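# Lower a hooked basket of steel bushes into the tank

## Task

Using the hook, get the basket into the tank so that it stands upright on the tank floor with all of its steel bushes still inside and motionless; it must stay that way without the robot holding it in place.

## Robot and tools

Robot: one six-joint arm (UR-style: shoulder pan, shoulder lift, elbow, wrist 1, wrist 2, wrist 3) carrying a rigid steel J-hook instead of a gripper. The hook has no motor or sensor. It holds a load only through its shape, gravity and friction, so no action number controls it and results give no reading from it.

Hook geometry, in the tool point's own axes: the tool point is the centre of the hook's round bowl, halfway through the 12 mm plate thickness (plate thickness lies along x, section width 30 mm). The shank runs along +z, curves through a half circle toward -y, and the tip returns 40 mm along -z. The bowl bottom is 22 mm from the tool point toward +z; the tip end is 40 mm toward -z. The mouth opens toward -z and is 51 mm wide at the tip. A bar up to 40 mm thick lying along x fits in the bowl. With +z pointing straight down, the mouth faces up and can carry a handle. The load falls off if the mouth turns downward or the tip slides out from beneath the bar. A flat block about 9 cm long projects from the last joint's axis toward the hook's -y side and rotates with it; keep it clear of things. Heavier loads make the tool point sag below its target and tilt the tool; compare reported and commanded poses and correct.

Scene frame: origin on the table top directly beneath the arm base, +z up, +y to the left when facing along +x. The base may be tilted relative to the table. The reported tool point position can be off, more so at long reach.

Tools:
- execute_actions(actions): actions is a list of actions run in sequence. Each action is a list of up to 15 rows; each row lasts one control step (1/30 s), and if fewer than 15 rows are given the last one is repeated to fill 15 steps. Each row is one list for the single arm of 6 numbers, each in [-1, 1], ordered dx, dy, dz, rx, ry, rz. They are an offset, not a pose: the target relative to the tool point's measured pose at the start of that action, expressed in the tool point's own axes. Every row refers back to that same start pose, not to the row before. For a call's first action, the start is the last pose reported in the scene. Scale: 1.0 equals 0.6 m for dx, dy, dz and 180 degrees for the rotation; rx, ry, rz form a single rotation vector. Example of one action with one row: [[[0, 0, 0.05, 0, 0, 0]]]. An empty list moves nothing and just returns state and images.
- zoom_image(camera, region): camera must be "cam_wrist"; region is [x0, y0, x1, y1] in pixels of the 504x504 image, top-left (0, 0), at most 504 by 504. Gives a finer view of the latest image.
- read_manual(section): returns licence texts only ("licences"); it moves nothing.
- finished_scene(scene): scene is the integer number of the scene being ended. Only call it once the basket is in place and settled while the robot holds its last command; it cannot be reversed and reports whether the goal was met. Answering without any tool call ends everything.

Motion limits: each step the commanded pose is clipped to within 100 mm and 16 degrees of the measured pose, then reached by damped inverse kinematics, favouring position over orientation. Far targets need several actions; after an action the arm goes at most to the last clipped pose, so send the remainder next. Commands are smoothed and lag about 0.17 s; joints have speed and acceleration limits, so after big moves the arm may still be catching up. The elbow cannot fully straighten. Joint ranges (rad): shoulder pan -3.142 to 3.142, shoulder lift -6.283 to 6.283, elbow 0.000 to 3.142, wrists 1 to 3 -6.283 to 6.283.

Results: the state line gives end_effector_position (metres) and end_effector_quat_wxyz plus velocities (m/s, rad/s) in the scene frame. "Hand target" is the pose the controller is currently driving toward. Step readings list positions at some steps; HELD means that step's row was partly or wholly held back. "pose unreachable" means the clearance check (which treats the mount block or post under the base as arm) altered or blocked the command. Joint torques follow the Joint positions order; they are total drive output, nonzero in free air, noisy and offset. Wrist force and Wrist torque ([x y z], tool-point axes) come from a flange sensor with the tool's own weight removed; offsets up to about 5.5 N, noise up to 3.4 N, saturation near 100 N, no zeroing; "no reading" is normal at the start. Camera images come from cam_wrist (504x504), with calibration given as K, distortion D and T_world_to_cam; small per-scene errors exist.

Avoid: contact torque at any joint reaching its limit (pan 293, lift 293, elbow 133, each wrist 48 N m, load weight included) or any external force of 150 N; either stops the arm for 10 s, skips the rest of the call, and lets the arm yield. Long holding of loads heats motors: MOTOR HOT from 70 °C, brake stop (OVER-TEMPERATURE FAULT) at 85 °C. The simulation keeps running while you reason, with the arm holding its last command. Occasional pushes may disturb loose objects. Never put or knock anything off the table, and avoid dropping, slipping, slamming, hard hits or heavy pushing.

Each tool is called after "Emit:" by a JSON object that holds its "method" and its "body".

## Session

Emit:
{"method": "execute_actions", "body": {"actions": []}}

Scene clock: 0.00 s.
end_effector_position=(+1.0716, -0.2041, +0.3607) end_effector_quat_wxyz=(+0.084, +0.330, +0.939, +0.044) end_effector_velocity=(+0.000, +0.000, +0.001) end_effector_angular_velocity=(+0.001, -0.001, +0.000)
Joint positions: [-0.369 -0.935  1.095 -1.89  -1.494 -1.224]
Joint velocities: [ 0.    -0.001 -0.     0.     0.001  0.   ]
Joint torques (N m, as the arm reports them, + toward a larger angle): no reading
Motor temperatures (°C, as the motors report them): [27 31 28 35 32 38]
Wrist force (N, on the end effector, along its own x y z axes, offset not removed): no reading
Wrist torque (N m, same axes, about the end effector's origin, offset not removed): no reading
Hand target: +1.072, -0.204, +0.361; +0.084, +0.330, +0.939, +0.044
camera_calibration (this result's frames):
cam_wrist: T_world_to_cam=[[-0.771983, 0.626319, -0.108479, 0.989703], [0.525014, 0.724477, 0.446647, -0.58915], [0.358334, 0.28785, -0.88811, 0.148219], [0, 0, 0, 1]] pos_world=[1.02023, -0.235708, 0.502139]

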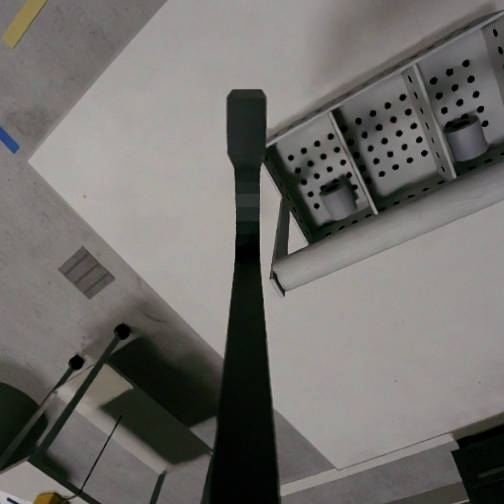

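Emit:
{"method": "execute_actions", "body": {"actions": [[[0,0,-0.15,0.044,0.041,0]],[[0.1,-0.05,-0.15,0,0,0]],[[0.2,-0.05,-0.15,0,0,0]],[[0.2,-0.1,-0.05,0,0,0]],[[0,0,0,0,0,0]]]}}

Scene clock: 6.00 s.
end_effector_position=(+0.7510, -0.1146, +0.6497) end_effector_quat_wxyz=(+0.006, +0.331, +0.944, +0.001) end_effector_velocity=(+0.000, -0.000, -0.000) end_effector_angular_velocity=(-0.000, +0.001, -0.001)
Joint positions: [-0.357 -1.43   1.243 -1.384 -1.58  -1.22 ]
Joint velocities: [-0.     0.001 -0.     0.    -0.     0.001]
Joint torques (N m, as the arm reports them, + toward a larger angle): [ 16.51 -53.6  -60.19  -3.19  -2.8    3.16]
Motor temperatures (°C, as the motors report them): [27 31 28 35 32 38]
Wrist force (N, on the end effector, along its own x y z axes, offset not removed): [1.6 1.6 -7.6]
Wrist torque (N m, same axes, about the end effector's origin, offset not removed): [0.19 -0.33 -0.08]
Hand target: +0.751, -0.115, +0.650; +0.006, +0.331, +0.944, +0.001
Off the commanded pose: 0.000 m, 0 deg.
Step readings (end_effector_position; steps 1 to 15: 1st action; 16 to 30: 2nd action; 31 to 45: 3rd action; 46 to 60: 4th action; 61 to 75: 5th action):
0: (+1.0716, -0.2041, +0.3607)
1: (+1.0716, -0.2041, +0.3607)
2: (+1.0718, -0.2037, +0.3617)
4: (+1.0705, -0.2058, +0.3834)
8: (+1.0585, -0.2063, +0.4367)
15: (+1.0545, -0.2064, +0.4484)
16: (+1.0545, -0.2065, +0.4486)
17: (+1.0522, -0.2061, +0.4496)
19: (+1.0323, -0.2018, +0.4726)
23: (+1.0017, -0.1948, +0.5219)
30: (+0.9888, -0.1924, +0.5364)
31: (+0.9884, -0.1923, +0.5367)
32: (+0.9860, -0.1906, +0.5376)
34: (+0.9620, -0.1784, +0.5535)
38: (+0.9130, -0.1559, +0.5967)
45: (+0.8788, -0.1421, +0.6224)
46: (+0.8777, -0.1417, +0.6231)
47: (+0.8750, -0.1415, +0.6241)
49: (+0.8478, -0.1360, +0.6311)
53: (+0.7868, -0.1215, +0.6429)
60: (+0.7510, -0.1146, +0.6497)
61: (+0.7499, -0.1144, +0.6500)
62: (+0.7495, -0.1144, +0.6501)
64: (+0.7500, -0.1145, +0.6498)
68: (+0.7507, -0.1146, +0.6496)
75: end_effector_position above
camera_calibration (this result's frames):
cam_wrist: T_world_to_cam=[[-0.780801, 0.62469, 0.0106376, 0.64654], [0.593337, 0.736064, 0.325824, -0.586223], [0.195709, 0.260715, -0.945371, 0.650237], [0, 0, 0, 1]] pos_world=[0.725389, -0.141916, 0.798843]

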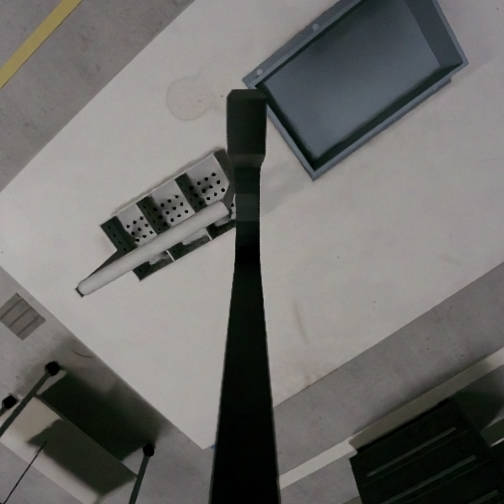

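Emit:
{"method": "execute_actions", "body": {"actions": [[[0,0,0,0,0,-0.085]],[[0,0,0,0,0,-0.082]],[[-0.18,0.13,0.1,0,0,0]],[[-0.18,0.13,0.1,0,0,0]],[[0,0,0.2,0,0,0]],[[0,0,0,0,0,0]]]}}

Scene clock: 14.90 s.
end_effector_position=(+0.9837, +0.0035, +0.4152) end_effector_quat_wxyz=(+0.006, +0.079, +0.997, -0.001) end_effector_velocity=(-0.000, -0.000, +0.001) end_effector_angular_velocity=(-0.001, +0.000, +0.001)
Joint positions: [-0.164 -1.073  1.184 -1.682 -1.58  -1.542]
Joint velocities: [-0.    -0.    -0.001  0.001 -0.001 -0.001]
Joint torques (N m, as the arm reports them, + toward a larger angle): [  -2.53 -111.78  -59.34   -3.44   -1.47    1.54]
Motor temperatures (°C, as the motors report them): [27 31 28 35 32 38]
Wrist force (N, on the end effector, along its own x y z axes, offset not removed): [5.0 -0.7 1.8]
Wrist torque (N m, same axes, about the end effector's origin, offset not removed): [0.06 -0.80 -0.29]
Hand target: +0.984, +0.003, +0.415; +0.006, +0.080, +0.997, -0.001
Off the commanded pose: 0.000 m, 0 deg.
Step readings (end_effector_position; steps 1 to 15: 1st action; 16 to 30: 2nd action; 31 to 45: 3rd action; 46 to 60: 4th action; 61 to 75: 5th action; 76 to 90: 6th action):
0: (+0.7510, -0.1146, +0.6497)
1: (+0.7510, -0.1146, +0.6497)
2: (+0.7505, -0.1142, +0.6498)
4: (+0.7494, -0.1131, +0.6499)
8: (+0.7508, -0.1139, +0.6498)
15: (+0.7510, -0.1145, +0.6497)
16: (+0.7510, -0.1145, +0.6497)
17: (+0.7504, -0.1143, +0.6497)
19: (+0.7491, -0.1137, +0.6497)
23: (+0.7506, -0.1139, +0.6497)
30: (+0.7510, -0.1144, +0.6497)
31: (+0.7510, -0.1144, +0.6497)
32: (+0.7539, -0.1129, +0.6497)
34: (+0.7820, -0.0959, +0.6365)
38: (+0.8333, -0.0666, +0.6040)
45: (+0.8669, -0.0553, +0.5914)
46: (+0.8680, -0.0551, +0.5913)
47: (+0.8716, -0.0527, +0.5910)
49: (+0.8988, -0.0349, +0.5787)
53: (+0.9488, -0.0071, +0.5450)
60: (+0.9825, +0.0038, +0.5331)
61: (+0.9837, +0.0040, +0.5330)
62: (+0.9844, +0.0040, +0.5322)
64: (+0.9859, +0.0036, +0.5076)
68: (+0.9814, +0.0040, +0.4396)
75: (+0.9837, +0.0035, +0.4154)
76: (+0.9839, +0.0035, +0.4147)
77: (+0.9839, +0.0034, +0.4145)
79: (+0.9838, +0.0035, +0.4146)
83: (+0.9837, +0.0035, +0.4150)
90: end_effector_position above
camera_calibration (this result's frames):
cam_wrist: T_world_to_cam=[[-0.987363, 0.158239, 0.00864315, 0.96265], [0.152679, 0.93522, 0.319456, -0.299385], [0.0424672, 0.316738, -0.947562, 0.503671], [0, 0, 0, 1]] pos_world=[0.974805, -0.03187, 0.56458]

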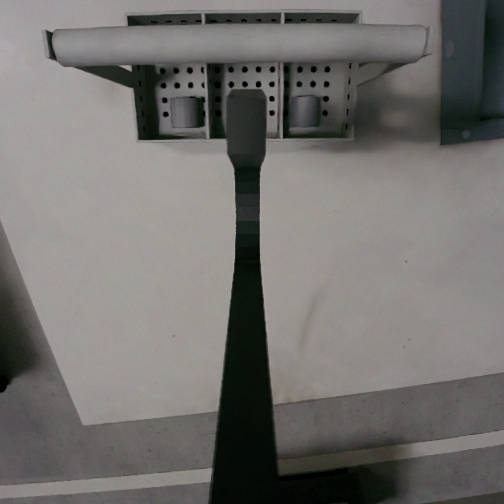

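Emit:
{"method": "execute_actions", "body": {"actions": [[[-0.01,0,0.2,0,0.004,0]],[[0,0,0.2,0,0,0]],[[0,0,0,0,0,0]],[[0,-0.09,0,0,0,0]],[[0,-0.09,0,0,0,0]],[[0,0,0,0,0,0]]]}}

Scene clock: 24.43 s.
end_effector_position=(+0.9729, -0.1035, +0.1787) end_effector_quat_wxyz=(-0.001, +0.080, +0.997, -0.000) end_effector_velocity=(+0.000, +0.000, -0.000) end_effector_angular_velocity=(-0.001, +0.000, +0.000)
Joint positions: [-0.276 -0.971  1.454 -2.04  -1.582 -1.653]
Joint velocities: [ 0.     0.    -0.    -0.    -0.001 -0.   ]
Joint torques (N m, as the arm reports them, + toward a larger angle): [  16.32 -113.77  -38.6    -5.87   -0.5     2.96]
Motor temperatures (°C, as the motors report them): [27 31 28 35 32 38]
Wrist force (N, on the end effector, along its own x y z axes, offset not removed): [-4.5 1.8 1.6]
Wrist torque (N m, same axes, about the end effector's origin, offset not removed): [0.53 0.78 -0.10]
Hand target: +0.973, -0.103, +0.179; -0.001, +0.080, +0.997, -0.000
Off the commanded pose: 0.000 m, 0 deg.
Step readings (end_effector_position; steps 1 to 15: 1st action; 16 to 30: 2nd action; 31 to 45: 3rd action; 46 to 60: 4th action; 61 to 75: 5th action; 76 to 90: 6th action):
0: (+0.9837, +0.0035, +0.4154)
1: (+0.9837, +0.0035, +0.4154)
2: (+0.9842, +0.0034, +0.4115)
4: (+0.9846, +0.0032, +0.3739)
8: (+0.9857, +0.0029, +0.3163)
15: (+0.9905, +0.0023, +0.2971)
16: (+0.9907, +0.0022, +0.2966)
17: (+0.9907, +0.0022, +0.2919)
19: (+0.9871, +0.0025, +0.2528)
23: (+0.9855, +0.0026, +0.1974)
30: (+0.9899, +0.0022, +0.1788)
31: (+0.9901, +0.0021, +0.1783)
32: (+0.9901, +0.0021, +0.1781)
34: (+0.9900, +0.0021, +0.1782)
38: (+0.9898, +0.0022, +0.1784)
45: (+0.9898, +0.0022, +0.1786)
46: (+0.9898, +0.0022, +0.1786)
47: (+0.9892, -0.0008, +0.1789)
49: (+0.9857, -0.0227, +0.1789)
53: (+0.9822, -0.0445, +0.1787)
60: (+0.9813, -0.0506, +0.1787)
61: (+0.9813, -0.0508, +0.1787)
62: (+0.9806, -0.0538, +0.1787)
64: (+0.9770, -0.0756, +0.1787)
68: (+0.9736, -0.0973, +0.1787)
75: (+0.9729, -0.1034, +0.1787)
76: (+0.9729, -0.1036, +0.1787)
77: (+0.9729, -0.1036, +0.1787)
79: (+0.9729, -0.1036, +0.1787)
83: (+0.9729, -0.1036, +0.1787)
90: end_effector_position above
camera_calibration (this result's frames):
cam_wrist: T_world_to_cam=[[-0.987119, 0.158322, 0.0230185, 0.968101], [0.157333, 0.934546, 0.319171, -0.126719], [0.02902, 0.318681, -0.947418, 0.327172], [0, 0, 0, 1]] pos_world=[0.966073, -0.139111, 0.328129]

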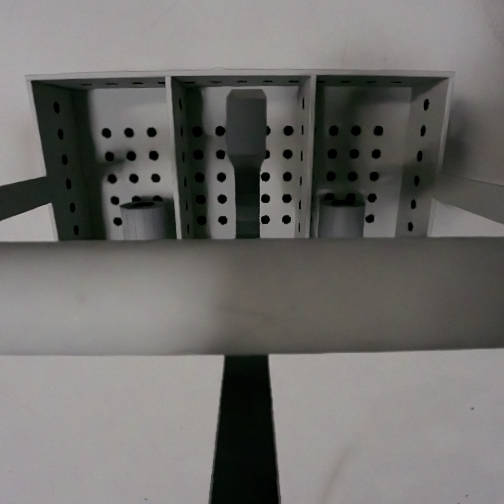

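Emit:
{"method": "execute_actions", "body": {"actions": [[[0,0.006,-0.05,0,0,0]],[[0,0,-0.04,0,0,0]],[[0,0,-0.02,0,0,0]],[[0,0,-0.02,0,0,0]],[[0,0,-0.03,0,0,0]],[[0,0,-0.05,0,0,-0.01]],[[0,0,-0.05,0,0,-0.01]],[[0,0,-0.05,0,0,-0.01]],[[0,0,-0.05,0,0,-0.01]],[[0,0,-0.05,0,0,-0.011]],
[[0.01,0,0,0,0,0],[0.02,0,0,0,0,0],[0.03,0,0,0,0,0],[0.04,0,0,0,0,0],[0.05,0,0,0,0,0],[0.06,0,0,0,0,0],[0.07,0,0,0,0,0],[0.08,0,0,0,0,0],[0.09,0,0,0,0,0],[0.1,0,0,0,0,0],[0.11,0,0,0,0,0],[0.12,0,0,0,0,0],[0.13,0,0,0,0,0],[0.14,0,0,0,0,0],[0.15,0,0,0,0,0]],
[[0.05,0,0,0,0,0],[0.06,0,0,0,0,0],[0.07,0,0,0,0,0],[0.08,0,0,0,0,0],[0.09,0,0,0,0,0],[0.1,0,0,0,0,0],[0.11,0,0,0,0,0],[0.12,0,0,0,0,0],[0.13,0,0,0,0,0],[0.14,0,0,0,0,0],[0.15,0,0,0,0,0],[0.16,0,0,0,0,0],[0.17,0,0,0,0,0],[0.18,0,0,0,0,0],[0.19,0,0,0,0,0]],
[[0.05,0,0,0,0,0],[0.06,0,0,0,0,0],[0.07,0,0,0,0,0],[0.08,0,0,0,0,0],[0.09,0,0,0,0,0],[0.1,0,0,0,0,0],[0.11,0,0,0,0,0],[0.12,0,0,0,0,0],[0.13,0,0,0,0,0],[0.14,0,0,0,0,0],[0.15,0,0,0,0,0],[0.16,0,0,0,0,0],[0.17,0,0,0,0,0],[0.18,0,0,0,0,0],[0.19,0,0,0,0,0]],
[[0.05,0,0,0,0,0],[0.06,0,0,0,0,0],[0.07,0,0,0,0,0],[0.08,0,0,0,0,0],[0.09,0,0,0,0,0],[0.1,0,0,0,0,0],[0.11,0,0,0,0,0],[0.12,0,0,0,0,0],[0.13,0,0,0,0,0],[0.14,0,0,0,0,0],[0.15,0,0,0,0,0],[0.16,0,0,0,0,0],[0.17,0,0,0,0,0],[0.18,0,0,0,0,0],[0.19,0,0,0,0,0]],
[[0.05,0,0,0,0,0],[0.06,0,0,0,0,0],[0.07,0,0,0,0,0],[0.08,0,0,0,0,0],[0.09,0,0,0,0,0],[0.1,0,0,0,0,0],[0.11,0,0,0,0,0],[0.12,0,0,0,0,0],[0.13,0,0,0,0,0],[0.14,0,0,0,0,0],[0.15,0,0,0,0,0],[0.16,0,0,0,0,0],[0.17,0,0,0,0,0],[0.18,0,0,0,0,0],[0.19,0,0,0,0,0]],
[[0.05,0,0,0,0,0],[0.06,0,0,0,0,0],[0.07,0,0,0,0,0],[0.08,0,0,0,0,0],[0.09,0,0,0,0,0]],[[0,0,0.05,0,0,0]]]}}

Scene clock: 49.90 s.
end_effector_position=(+0.5076, -0.0989, +0.3918) end_effector_quat_wxyz=(-0.004, +0.001, +1.000, -0.001) end_effector_velocity=(+0.001, +0.000, -0.003) end_effector_angular_velocity=(+0.001, -0.002, -0.000)
Joint positions: [-0.484 -1.879  2.096 -1.772 -1.587 -2.019]
Joint velocities: [ 0.     0.002  0.004 -0.009  0.001  0.   ]
Joint torques (N m, as the arm reports them, + toward a larger angle): [-11.45 -24.23 -52.36  -8.98  -3.46  -2.45]
Motor temperatures (°C, as the motors report them): [27 31 28 35 32 38]
Wrist force (N, on the end effector, along its own x y z axes, offset not removed): [0.5 1.8 20.0]
Wrist torque (N m, same axes, about the end effector's origin, offset not removed): [0.56 -0.24 -0.08]
Hand target: +0.508, -0.099, +0.391; -0.004, +0.001, +1.000, -0.001
Off the commanded pose: 0.000 m, 0 deg.
Step readings (end_effector_position; steps 1 to 15: 1st action; 16 to 30: 2nd action; 31 to 45: 3rd action; 46 to 60: 4th action; 61 to 75: 5th action; 76 to 90: 6th action; 91 to 105: 7th action; 106 to 120: 8th action; 121 to 135: 9th action; 136 to 150: 10th action; 151 to 165: 11th action; 166 to 180: 12th action; 181 to 195: 13th action):
0: (+0.9729, -0.1034, +0.1787)
1: (+0.9729, -0.1034, +0.1787)
2: (+0.9730, -0.1031, +0.1811)
4: (+0.9735, -0.1017, +0.1938)
8: (+0.9735, -0.1003, +0.2053)
15: (+0.9735, -0.0999, +0.2084)
16: (+0.9735, -0.0999, +0.2085)
17: (+0.9735, -0.0999, +0.2106)
19: (+0.9737, -0.0999, +0.2209)
23: (+0.9736, -0.0999, +0.2298)
30: (+0.9735, -0.0999, +0.2322)
31: (+0.9735, -0.0999, +0.2322)
32: (+0.9735, -0.0999, +0.2334)
34: (+0.9736, -0.0999, +0.2385)
38: (+0.9735, -0.0999, +0.2429)
45: (+0.9735, -0.0999, +0.2441)
46: (+0.9735, -0.0999, +0.2441)
47: (+0.9735, -0.0999, +0.2452)
49: (+0.9736, -0.0999, +0.2504)
53: (+0.9736, -0.0999, +0.2548)
60: (+0.9735, -0.0999, +0.2560)
61: (+0.9735, -0.0999, +0.2560)
62: (+0.9735, -0.0999, +0.2576)
64: (+0.9735, -0.0998, +0.2650)
68: (+0.9735, -0.0998, +0.2718)
75: (+0.9735, -0.0998, +0.2737)
76: (+0.9736, -0.0999, +0.2738)
77: (+0.9736, -0.0999, +0.2763)
79: (+0.9739, -0.0999, +0.2891)
83: (+0.9737, -0.0998, +0.3005)
90: (+0.9736, -0.0998, +0.3034)
91: (+0.9736, -0.0998, +0.3035)
92: (+0.9736, -0.0998, +0.3060)
94: (+0.9739, -0.0998, +0.3188)
98: (+0.9737, -0.0998, +0.3302)
105: (+0.9736, -0.0998, +0.3331)
106: (+0.9736, -0.0998, +0.3332)
107: (+0.9737, -0.0998, +0.3356)
109: (+0.9738, -0.0998, +0.3485)
113: (+0.9737, -0.0997, +0.3600)
120: (+0.9737, -0.0997, +0.3629)
121: (+0.9737, -0.0997, +0.3629)
122: (+0.9737, -0.0997, +0.3653)
124: (+0.9738, -0.0997, +0.3781)
128: (+0.9737, -0.0997, +0.3897)
135: (+0.9737, -0.0997, +0.3926)
136: (+0.9737, -0.0997, +0.3927)
137: (+0.9737, -0.0997, +0.3949)
139: (+0.9738, -0.0997, +0.4077)
143: (+0.9737, -0.0997, +0.4194)
150: (+0.9737, -0.0997, +0.4224)
151: (+0.9737, -0.0997, +0.4224)
152: (+0.9732, -0.0996, +0.4226)
154: (+0.9686, -0.0996, +0.4229)
158: (+0.9503, -0.0997, +0.4228)
165: (+0.9102, -0.0997, +0.4224)
166: (+0.9043, -0.0997, +0.4224)
167: (+0.8984, -0.0996, +0.4223)
169: (+0.8874, -0.0996, +0.4223)
173: (+0.8644, -0.0997, +0.4223)
180: (+0.8228, -0.0997, +0.4223)
181: (+0.8168, -0.0996, +0.4223)
182: (+0.8110, -0.0996, +0.4223)
184: (+0.8000, -0.0996, +0.4221)
Lines left out of this list: 22.
camera_calibration (this result's frames):
cam_wrist: T_world_to_cam=[[-0.999572, 0.00184383, 0.0292078, 0.491584], [0.0110744, 0.947631, 0.319175, -0.0502702], [-0.0270897, 0.319362, -0.947246, 0.569592], [0, 0, 0, 1]] pos_world=[0.50736, -0.135175, 0.54123]

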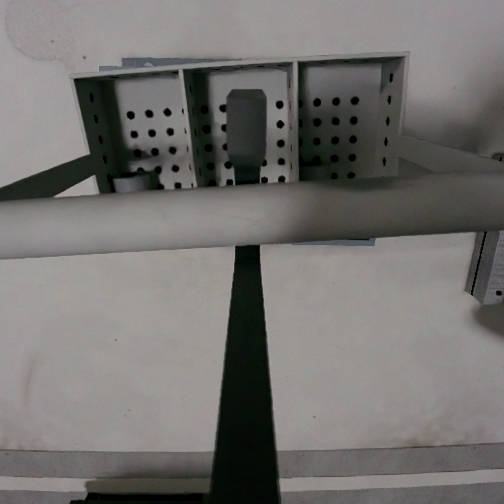

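Emit:
{"method": "execute_actions", "body": {"actions": [[[0.005,0.02,0.05,0,0,0]],[[0,0,0,0,0,0]],[[0,0,0,0,0,0]]]}}

Scene clock: 55.97 s.
end_effector_position=(+0.5043, -0.0869, +0.3620) end_effector_quat_wxyz=(-0.004, +0.001, +1.000, -0.000) end_effector_velocity=(-0.000, -0.000, -0.001) end_effector_angular_velocity=(+0.000, +0.001, -0.000)
Joint positions: [-0.465 -1.874  2.147 -1.826 -1.587 -2.   ]
Joint velocities: [-0.001  0.     0.001 -0.    -0.    -0.   ]
Joint torques (N m, as the arm reports them, + toward a larger angle): [ -7.08 -32.36 -67.01  -6.38  -0.13  -0.2 ]
Motor temperatures (°C, as the motors report them): [27 31 28 35 32 38]
Wrist force (N, on the end effector, along its own x y z axes, offset not removed): [2.3 1.2 18.8]
Wrist torque (N m, same axes, about the end effector's origin, offset not removed): [0.43 -0.36 -0.32]
Hand target: +0.504, -0.087, +0.362; -0.004, +0.001, +1.000, -0.000
Off the commanded pose: 0.000 m, 0 deg.
Step readings (end_effector_position; steps 1 to 15: 1st action; 16 to 30: 2nd action; 31 to 45: 3rd action):
0: (+0.5076, -0.0989, +0.3915)
1: (+0.5076, -0.0989, +0.3915)
2: (+0.5075, -0.0980, +0.3898)
4: (+0.5057, -0.0929, +0.3775)
8: (+0.5043, -0.0883, +0.3655)
15: (+0.5044, -0.0870, +0.3621)
16: (+0.5044, -0.0870, +0.3620)
17: (+0.5044, -0.0870, +0.3620)
19: (+0.5044, -0.0870, +0.3620)
23: (+0.5043, -0.0869, +0.3620)
30: (+0.5043, -0.0869, +0.3620)
31: (+0.5043, -0.0869, +0.3620)
32: (+0.5043, -0.0869, +0.3620)
34: (+0.5043, -0.0869, +0.3620)
38: (+0.5043, -0.0869, +0.3620)
45: end_effector_position above
camera_calibration (this result's frames):
cam_wrist: T_world_to_cam=[[-0.999564, 0.0018211, 0.0294553, 0.489049], [0.0111377, 0.947563, 0.319375, -0.0521592], [-0.0273291, 0.319564, -0.947171, 0.53752], [0, 0, 0, 1]] pos_world=[0.504107, -0.123238, 0.511377]

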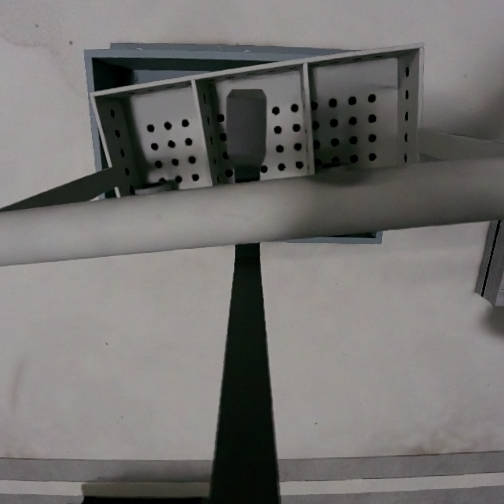

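Still swinging; wait.

Emit:
{"method": "execute_actions", "body": {"actions": [[[0,0,0,0,0,0.006]],[[0,0,0,0,0,0]],[[0,0,0,0,0,0]],[[0,0,0,0,0,0]]]}}

Scene clock: 61.50 s.
end_effector_position=(+0.5043, -0.0869, +0.3620) end_effector_quat_wxyz=(-0.004, +0.010, +1.000, -0.000) end_effector_velocity=(-0.000, -0.000, +0.000) end_effector_angular_velocity=(-0.001, +0.000, +0.002)
Joint positions: [-0.465 -1.873  2.146 -1.827 -1.587 -1.981]
Joint velocities: [ 0.    -0.001 -0.     0.001 -0.001 -0.002]
Joint torques (N m, as the arm reports them, + toward a larger angle): [ 11.02 -26.96 -70.82  -7.69  -0.7    0.57]
Motor temperatures (°C, as the motors report them): [27 31 28 35 32 38]
Wrist force (N, on the end effector, along its own x y z axes, offset not removed): [-1.0 -0.4 18.4]
Wrist torque (N m, same axes, about the end effector's origin, offset not removed): [0.03 0.46 0.05]
Hand target: +0.504, -0.087, +0.362; -0.004, +0.010, +1.000, -0.000
Off the commanded pose: 0.000 m, 0 deg.
Step readings (end_effector_position; steps 1 to 15: 1st action; 16 to 30: 2nd action; 31 to 45: 3rd action; 46 to 60: 4th action):
0: (+0.5043, -0.0869, +0.3620)
1: (+0.5043, -0.0869, +0.3620)
2: (+0.5043, -0.0869, +0.3620)
4: (+0.5042, -0.0870, +0.3619)
8: (+0.5042, -0.0870, +0.3619)
15: (+0.5043, -0.0869, +0.3620)
16: (+0.5043, -0.0869, +0.3620)
17: (+0.5043, -0.0869, +0.3620)
19: (+0.5043, -0.0869, +0.3620)
23: (+0.5043, -0.0869, +0.3620)
30: (+0.5043, -0.0869, +0.3620)
31: (+0.5043, -0.0869, +0.3620)
32: (+0.5043, -0.0869, +0.3620)
34: (+0.5043, -0.0869, +0.3620)
38: (+0.5043, -0.0869, +0.3620)
45: (+0.5043, -0.0869, +0.3620)
46: (+0.5043, -0.0869, +0.3620)
47: (+0.5043, -0.0869, +0.3620)
49: (+0.5043, -0.0869, +0.3620)
53: (+0.5043, -0.0869, +0.3620)
60: end_effector_position above
camera_calibration (this result's frames):
cam_wrist: T_world_to_cam=[[-0.999357, 0.0205739, 0.0293819, 0.490613], [0.0288869, 0.947232, 0.319245, -0.0610952], [-0.0212634, 0.319888, -0.947217, 0.534516], [0, 0, 0, 1]] pos_world=[0.503428, -0.123208, 0.511392]

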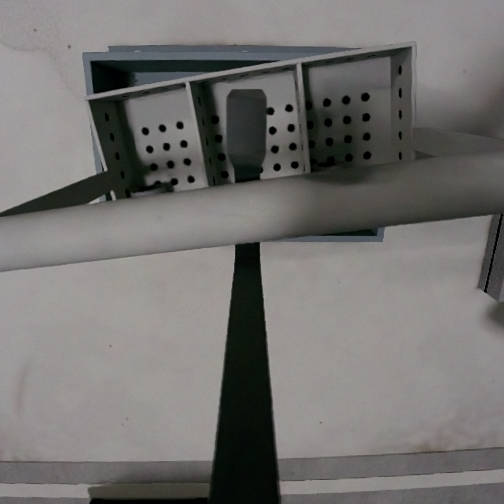

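Settled yaw offset ~9°; rotate the hook to correct.

Emit:
{"method": "execute_actions", "body": {"actions": [[[0,0,0,0,0,0.012]],[[0,0,0,0,0,0.012]],[[0,0,0,0,0,0.012]],[[0,0,0,0,0,0.012]],[[0,0,0,0,0,0]],[[0,0,0,0,0,0]]]}}

Scene clock: 68.13 s.
end_effector_position=(+0.5043, -0.0869, +0.3620) end_effector_quat_wxyz=(-0.004, +0.085, +0.996, -0.001) end_effector_velocity=(-0.000, -0.001, -0.000) end_effector_angular_velocity=(-0.001, +0.002, -0.000)
Joint positions: [-0.461 -1.862  2.139 -1.831 -1.586 -1.828]
Joint velocities: [-0.001  0.001 -0.     0.001 -0.001 -0.001]
Joint torques (N m, as the arm reports them, + toward a larger angle): [ 12.93 -29.08 -70.03  -8.42  -0.94  -1.88]
Motor temperatures (°C, as the motors report them): [27 31 28 35 32 38]
Wrist force (N, on the end effector, along its own x y z axes, offset not removed): [-0.2 -0.8 17.7]
Wrist torque (N m, same axes, about the end effector's origin, offset not removed): [-0.09 0.18 -0.05]
Hand target: +0.504, -0.087, +0.362; -0.004, +0.085, +0.996, -0.001
Off the commanded pose: 0.000 m, 0 deg.
Step readings (end_effector_position; steps 1 to 15: 1st action; 16 to 30: 2nd action; 31 to 45: 3rd action; 46 to 60: 4th action; 61 to 75: 5th action; 76 to 90: 6th action):
0: (+0.5043, -0.0869, +0.3620)
1: (+0.5043, -0.0869, +0.3620)
2: (+0.5043, -0.0869, +0.3620)
4: (+0.5043, -0.0869, +0.3620)
8: (+0.5043, -0.0869, +0.3620)
15: (+0.5043, -0.0869, +0.3620)
16: (+0.5043, -0.0869, +0.3620)
17: (+0.5043, -0.0869, +0.3620)
19: (+0.5043, -0.0870, +0.3620)
23: (+0.5043, -0.0869, +0.3620)
30: (+0.5043, -0.0869, +0.3620)
31: (+0.5043, -0.0869, +0.3620)
32: (+0.5043, -0.0869, +0.3620)
34: (+0.5043, -0.0869, +0.3620)
38: (+0.5043, -0.0869, +0.3620)
45: (+0.5043, -0.0869, +0.3620)
46: (+0.5043, -0.0869, +0.3620)
47: (+0.5044, -0.0869, +0.3620)
49: (+0.5043, -0.0869, +0.3620)
53: (+0.5043, -0.0869, +0.3620)
60: (+0.5043, -0.0868, +0.3620)
61: (+0.5043, -0.0868, +0.3620)
62: (+0.5043, -0.0868, +0.3620)
64: (+0.5043, -0.0868, +0.3620)
68: (+0.5043, -0.0868, +0.3620)
75: (+0.5043, -0.0869, +0.3620)
76: (+0.5043, -0.0869, +0.3620)
77: (+0.5043, -0.0869, +0.3620)
79: (+0.5043, -0.0869, +0.3620)
83: (+0.5043, -0.0869, +0.3620)
90: end_effector_position above
camera_calibration (this result's frames):
cam_wrist: T_world_to_cam=[[-0.985142, 0.169268, 0.0290487, 0.496512], [0.169638, 0.932656, 0.318397, -0.133108], [0.0268019, 0.318594, -0.947512, 0.510232], [0, 0, 0, 1]] pos_world=[0.49804, -0.122456, 0.511409]

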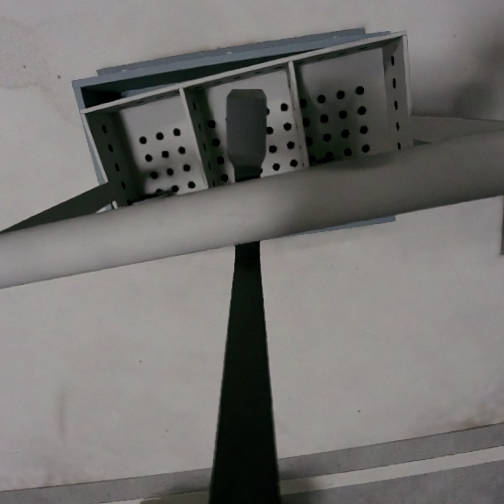

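Emit:
{"method": "execute_actions", "body": {"actions": [[[-0.012,0,0,0,0,0.012]],[[0,0,0,0,0,0.012]],[[0,0,0.04,0,0,0]],[[0,0,0.04,0,0,0]],[[0,0,0.04,0,0,0]],[[0,0,0.02,0,0,0]],[[0,0,0.015,0,0,0]],[[0,0,0.015,0,0,0]],[[0,0,0.015,0,0,0]],[[0,0,0.015,0,0,0]],[[0,0,0.03,0,0,0]]]}}

Scene clock: 78.50 s.
end_effector_position=(+0.5103, -0.0881, +0.2254) end_effector_quat_wxyz=(-0.004, +0.122, +0.992, -0.001) end_effector_velocity=(+0.000, -0.000, -0.002) end_effector_angular_velocity=(+0.001, -0.000, +0.001)
Joint positions: [-0.46  -1.732  2.307 -2.129 -1.586 -1.752]
Joint velocities: [-0.     0.003  0.002 -0.005  0.001 -0.001]
Joint torques (N m, as the arm reports them, + toward a larger angle): [ -8.1  -15.76 -31.72  -5.41   2.02  -2.56]
Motor temperatures (°C, as the motors report them): [27 31 28 35 32 38]
Wrist force (N, on the end effector, along its own x y z axes, offset not removed): [-4.2 -12.9 5.3]
Wrist torque (N m, same axes, about the end effector's origin, offset not removed): [-1.09 0.52 -0.08]
Hand target: +0.510, -0.088, +0.225; -0.004, +0.122, +0.992, -0.001
Off the commanded pose: 0.000 m, 0 deg.
Step readings (end_effector_position; steps 1 to 15: 1st action; 16 to 30: 2nd action; 31 to 45: 3rd action; 46 to 60: 4th action; 61 to 75: 5th action; 76 to 90: 6th action; 91 to 105: 7th action; 106 to 120: 8th action; 121 to 135: 9th action; 136 to 150: 10th action; 151 to 165: 11th action):
0: (+0.5043, -0.0869, +0.3620)
1: (+0.5043, -0.0869, +0.3620)
2: (+0.5050, -0.0870, +0.3620)
4: (+0.5080, -0.0875, +0.3620)
8: (+0.5106, -0.0879, +0.3619)
15: (+0.5114, -0.0880, +0.3619)
16: (+0.5114, -0.0880, +0.3619)
17: (+0.5114, -0.0881, +0.3619)
19: (+0.5114, -0.0881, +0.3619)
23: (+0.5114, -0.0881, +0.3619)
30: (+0.5114, -0.0880, +0.3619)
31: (+0.5114, -0.0880, +0.3619)
32: (+0.5115, -0.0880, +0.3603)
34: (+0.5110, -0.0878, +0.3503)
38: (+0.5110, -0.0879, +0.3409)
45: (+0.5112, -0.0880, +0.3382)
46: (+0.5112, -0.0880, +0.3381)
47: (+0.5112, -0.0880, +0.3362)
49: (+0.5106, -0.0878, +0.3262)
53: (+0.5106, -0.0879, +0.3170)
60: (+0.5110, -0.0880, +0.3144)
61: (+0.5110, -0.0880, +0.3144)
62: (+0.5109, -0.0880, +0.3124)
64: (+0.5103, -0.0878, +0.3024)
68: (+0.5104, -0.0879, +0.2932)
75: (+0.5108, -0.0880, +0.2907)
76: (+0.5108, -0.0880, +0.2906)
77: (+0.5108, -0.0880, +0.2895)
79: (+0.5106, -0.0880, +0.2844)
83: (+0.5106, -0.0880, +0.2800)
90: (+0.5107, -0.0880, +0.2788)
91: (+0.5107, -0.0880, +0.2787)
92: (+0.5107, -0.0880, +0.2779)
94: (+0.5106, -0.0880, +0.2742)
98: (+0.5106, -0.0880, +0.2708)
105: (+0.5107, -0.0881, +0.2700)
106: (+0.5107, -0.0881, +0.2699)
107: (+0.5107, -0.0881, +0.2690)
109: (+0.5106, -0.0881, +0.2654)
113: (+0.5106, -0.0881, +0.2620)
120: (+0.5106, -0.0881, +0.2611)
121: (+0.5106, -0.0881, +0.2610)
122: (+0.5106, -0.0881, +0.2602)
124: (+0.5105, -0.0881, +0.2564)
128: (+0.5105, -0.0881, +0.2530)
135: (+0.5106, -0.0881, +0.2521)
136: (+0.5106, -0.0881, +0.2521)
137: (+0.5106, -0.0881, +0.2512)
139: (+0.5104, -0.0881, +0.2475)
143: (+0.5104, -0.0881, +0.2441)
150: (+0.5105, -0.0881, +0.2432)
151: (+0.5105, -0.0881, +0.2432)
152: (+0.5104, -0.0881, +0.2416)
154: (+0.5100, -0.0879, +0.2342)
158: (+0.5101, -0.0880, +0.2273)
165: end_effector_position above
camera_calibration (this result's frames):
cam_wrist: T_world_to_cam=[[-0.96977, 0.242331, 0.0286697, 0.505296], [0.238683, 0.917542, 0.318035, -0.125964], [0.0507642, 0.315264, -0.947645, 0.368549], [0, 0, 0, 1]] pos_world=[0.501378, -0.123062, 0.374828]

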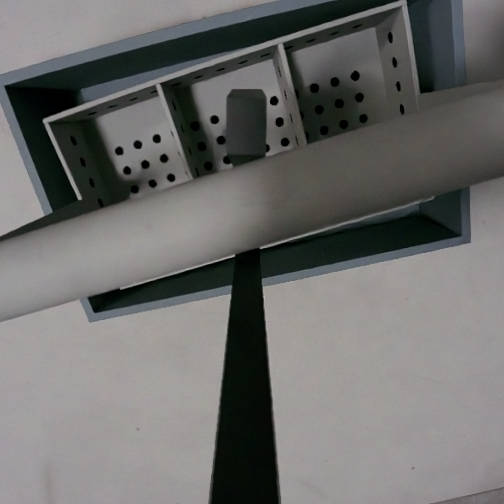

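Emit:
{"method": "execute_actions", "body": {"actions": [[[0,-0.012,0,0,0,0]],[[0,0,0.07,0,0,0]],[[0,0.17,0,0,0,0]],[[0,0,0,0,0,0]]]}}

Emit:
{"method": "finished_scene", "body": {"scene": 2}}

Scene clock: 83.27 s.
end_effector_position=(+0.5320, +0.0024, +0.1836) end_effector_quat_wxyz=(-0.004, +0.122, +0.993, -0.000) end_effector_velocity=(-0.000, -0.000, +0.000) end_effector_angular_velocity=(-0.001, -0.000, +0.000)
Joint positions: [-0.281 -1.639  2.319 -2.232 -1.582 -1.574]
Joint velocities: [ 0.    -0.001  0.    -0.    -0.001 -0.   ]
Joint torques (N m, as the arm reports them, + toward a larger angle): [-12.49 -52.07 -30.89  -3.38   1.37  -2.59]
Motor temperatures (°C, as the motors report them): [27 31 28 35 32 38]
Wrist force (N, on the end effector, along its own x y z axes, offset not removed): [-1.0 0.6 6.4]
Wrist torque (N m, same axes, about the end effector's origin, offset not removed): [0.45 0.31 -0.04]
Hand target: +0.532, +0.002, +0.184; -0.004, +0.122, +0.993, -0.000
Off the commanded pose: 0.000 m, 0 deg.
Step readings (end_effector_position; steps 1 to 15: 1st action; 16 to 30: 2nd action; 31 to 45: 3rd action; 46 to 60: 4th action):
0: (+0.5104, -0.0881, +0.2252)
1: (+0.5104, -0.0881, +0.2252)
2: (+0.5102, -0.0887, +0.2252)
4: (+0.5095, -0.0916, +0.2252)
8: (+0.5088, -0.0942, +0.2252)
15: (+0.5086, -0.0950, +0.2254)
16: (+0.5086, -0.0950, +0.2254)
17: (+0.5079, -0.0948, +0.2227)
19: (+0.5058, -0.0940, +0.2057)
23: (+0.5066, -0.0944, +0.1893)
30: (+0.5081, -0.0950, +0.1839)
31: (+0.5082, -0.0950, +0.1837)
32: (+0.5092, -0.0933, +0.1834)
34: (+0.5156, -0.0676, +0.1829)
38: (+0.5245, -0.0157, +0.1831)
45: (+0.5319, +0.0024, +0.1836)
46: (+0.5322, +0.0029, +0.1836)
47: (+0.5323, +0.0031, +0.1836)
49: (+0.5323, +0.0028, +0.1837)
53: (+0.5322, +0.0025, +0.1837)
60: end_effector_position above
camera_calibration (this result's frames):
cam_wrist: T_world_to_cam=[[-0.969951, 0.241628, 0.0284768, 0.505667], [0.237895, 0.917352, 0.319173, -0.200697], [0.0509977, 0.316356, -0.947269, 0.299153], [0, 0, 0, 1]] pos_world=[0.522961, -0.0327125, 0.333035]

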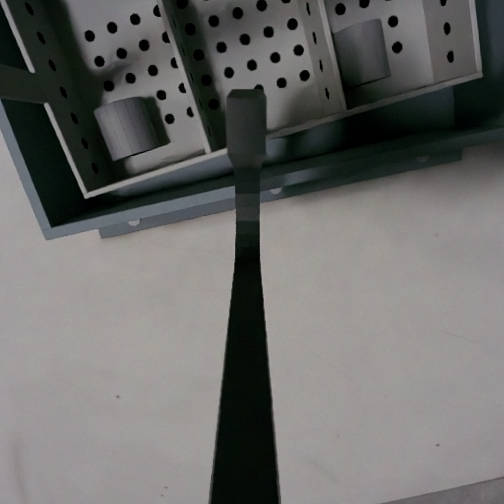

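The scene is finished: the task was done.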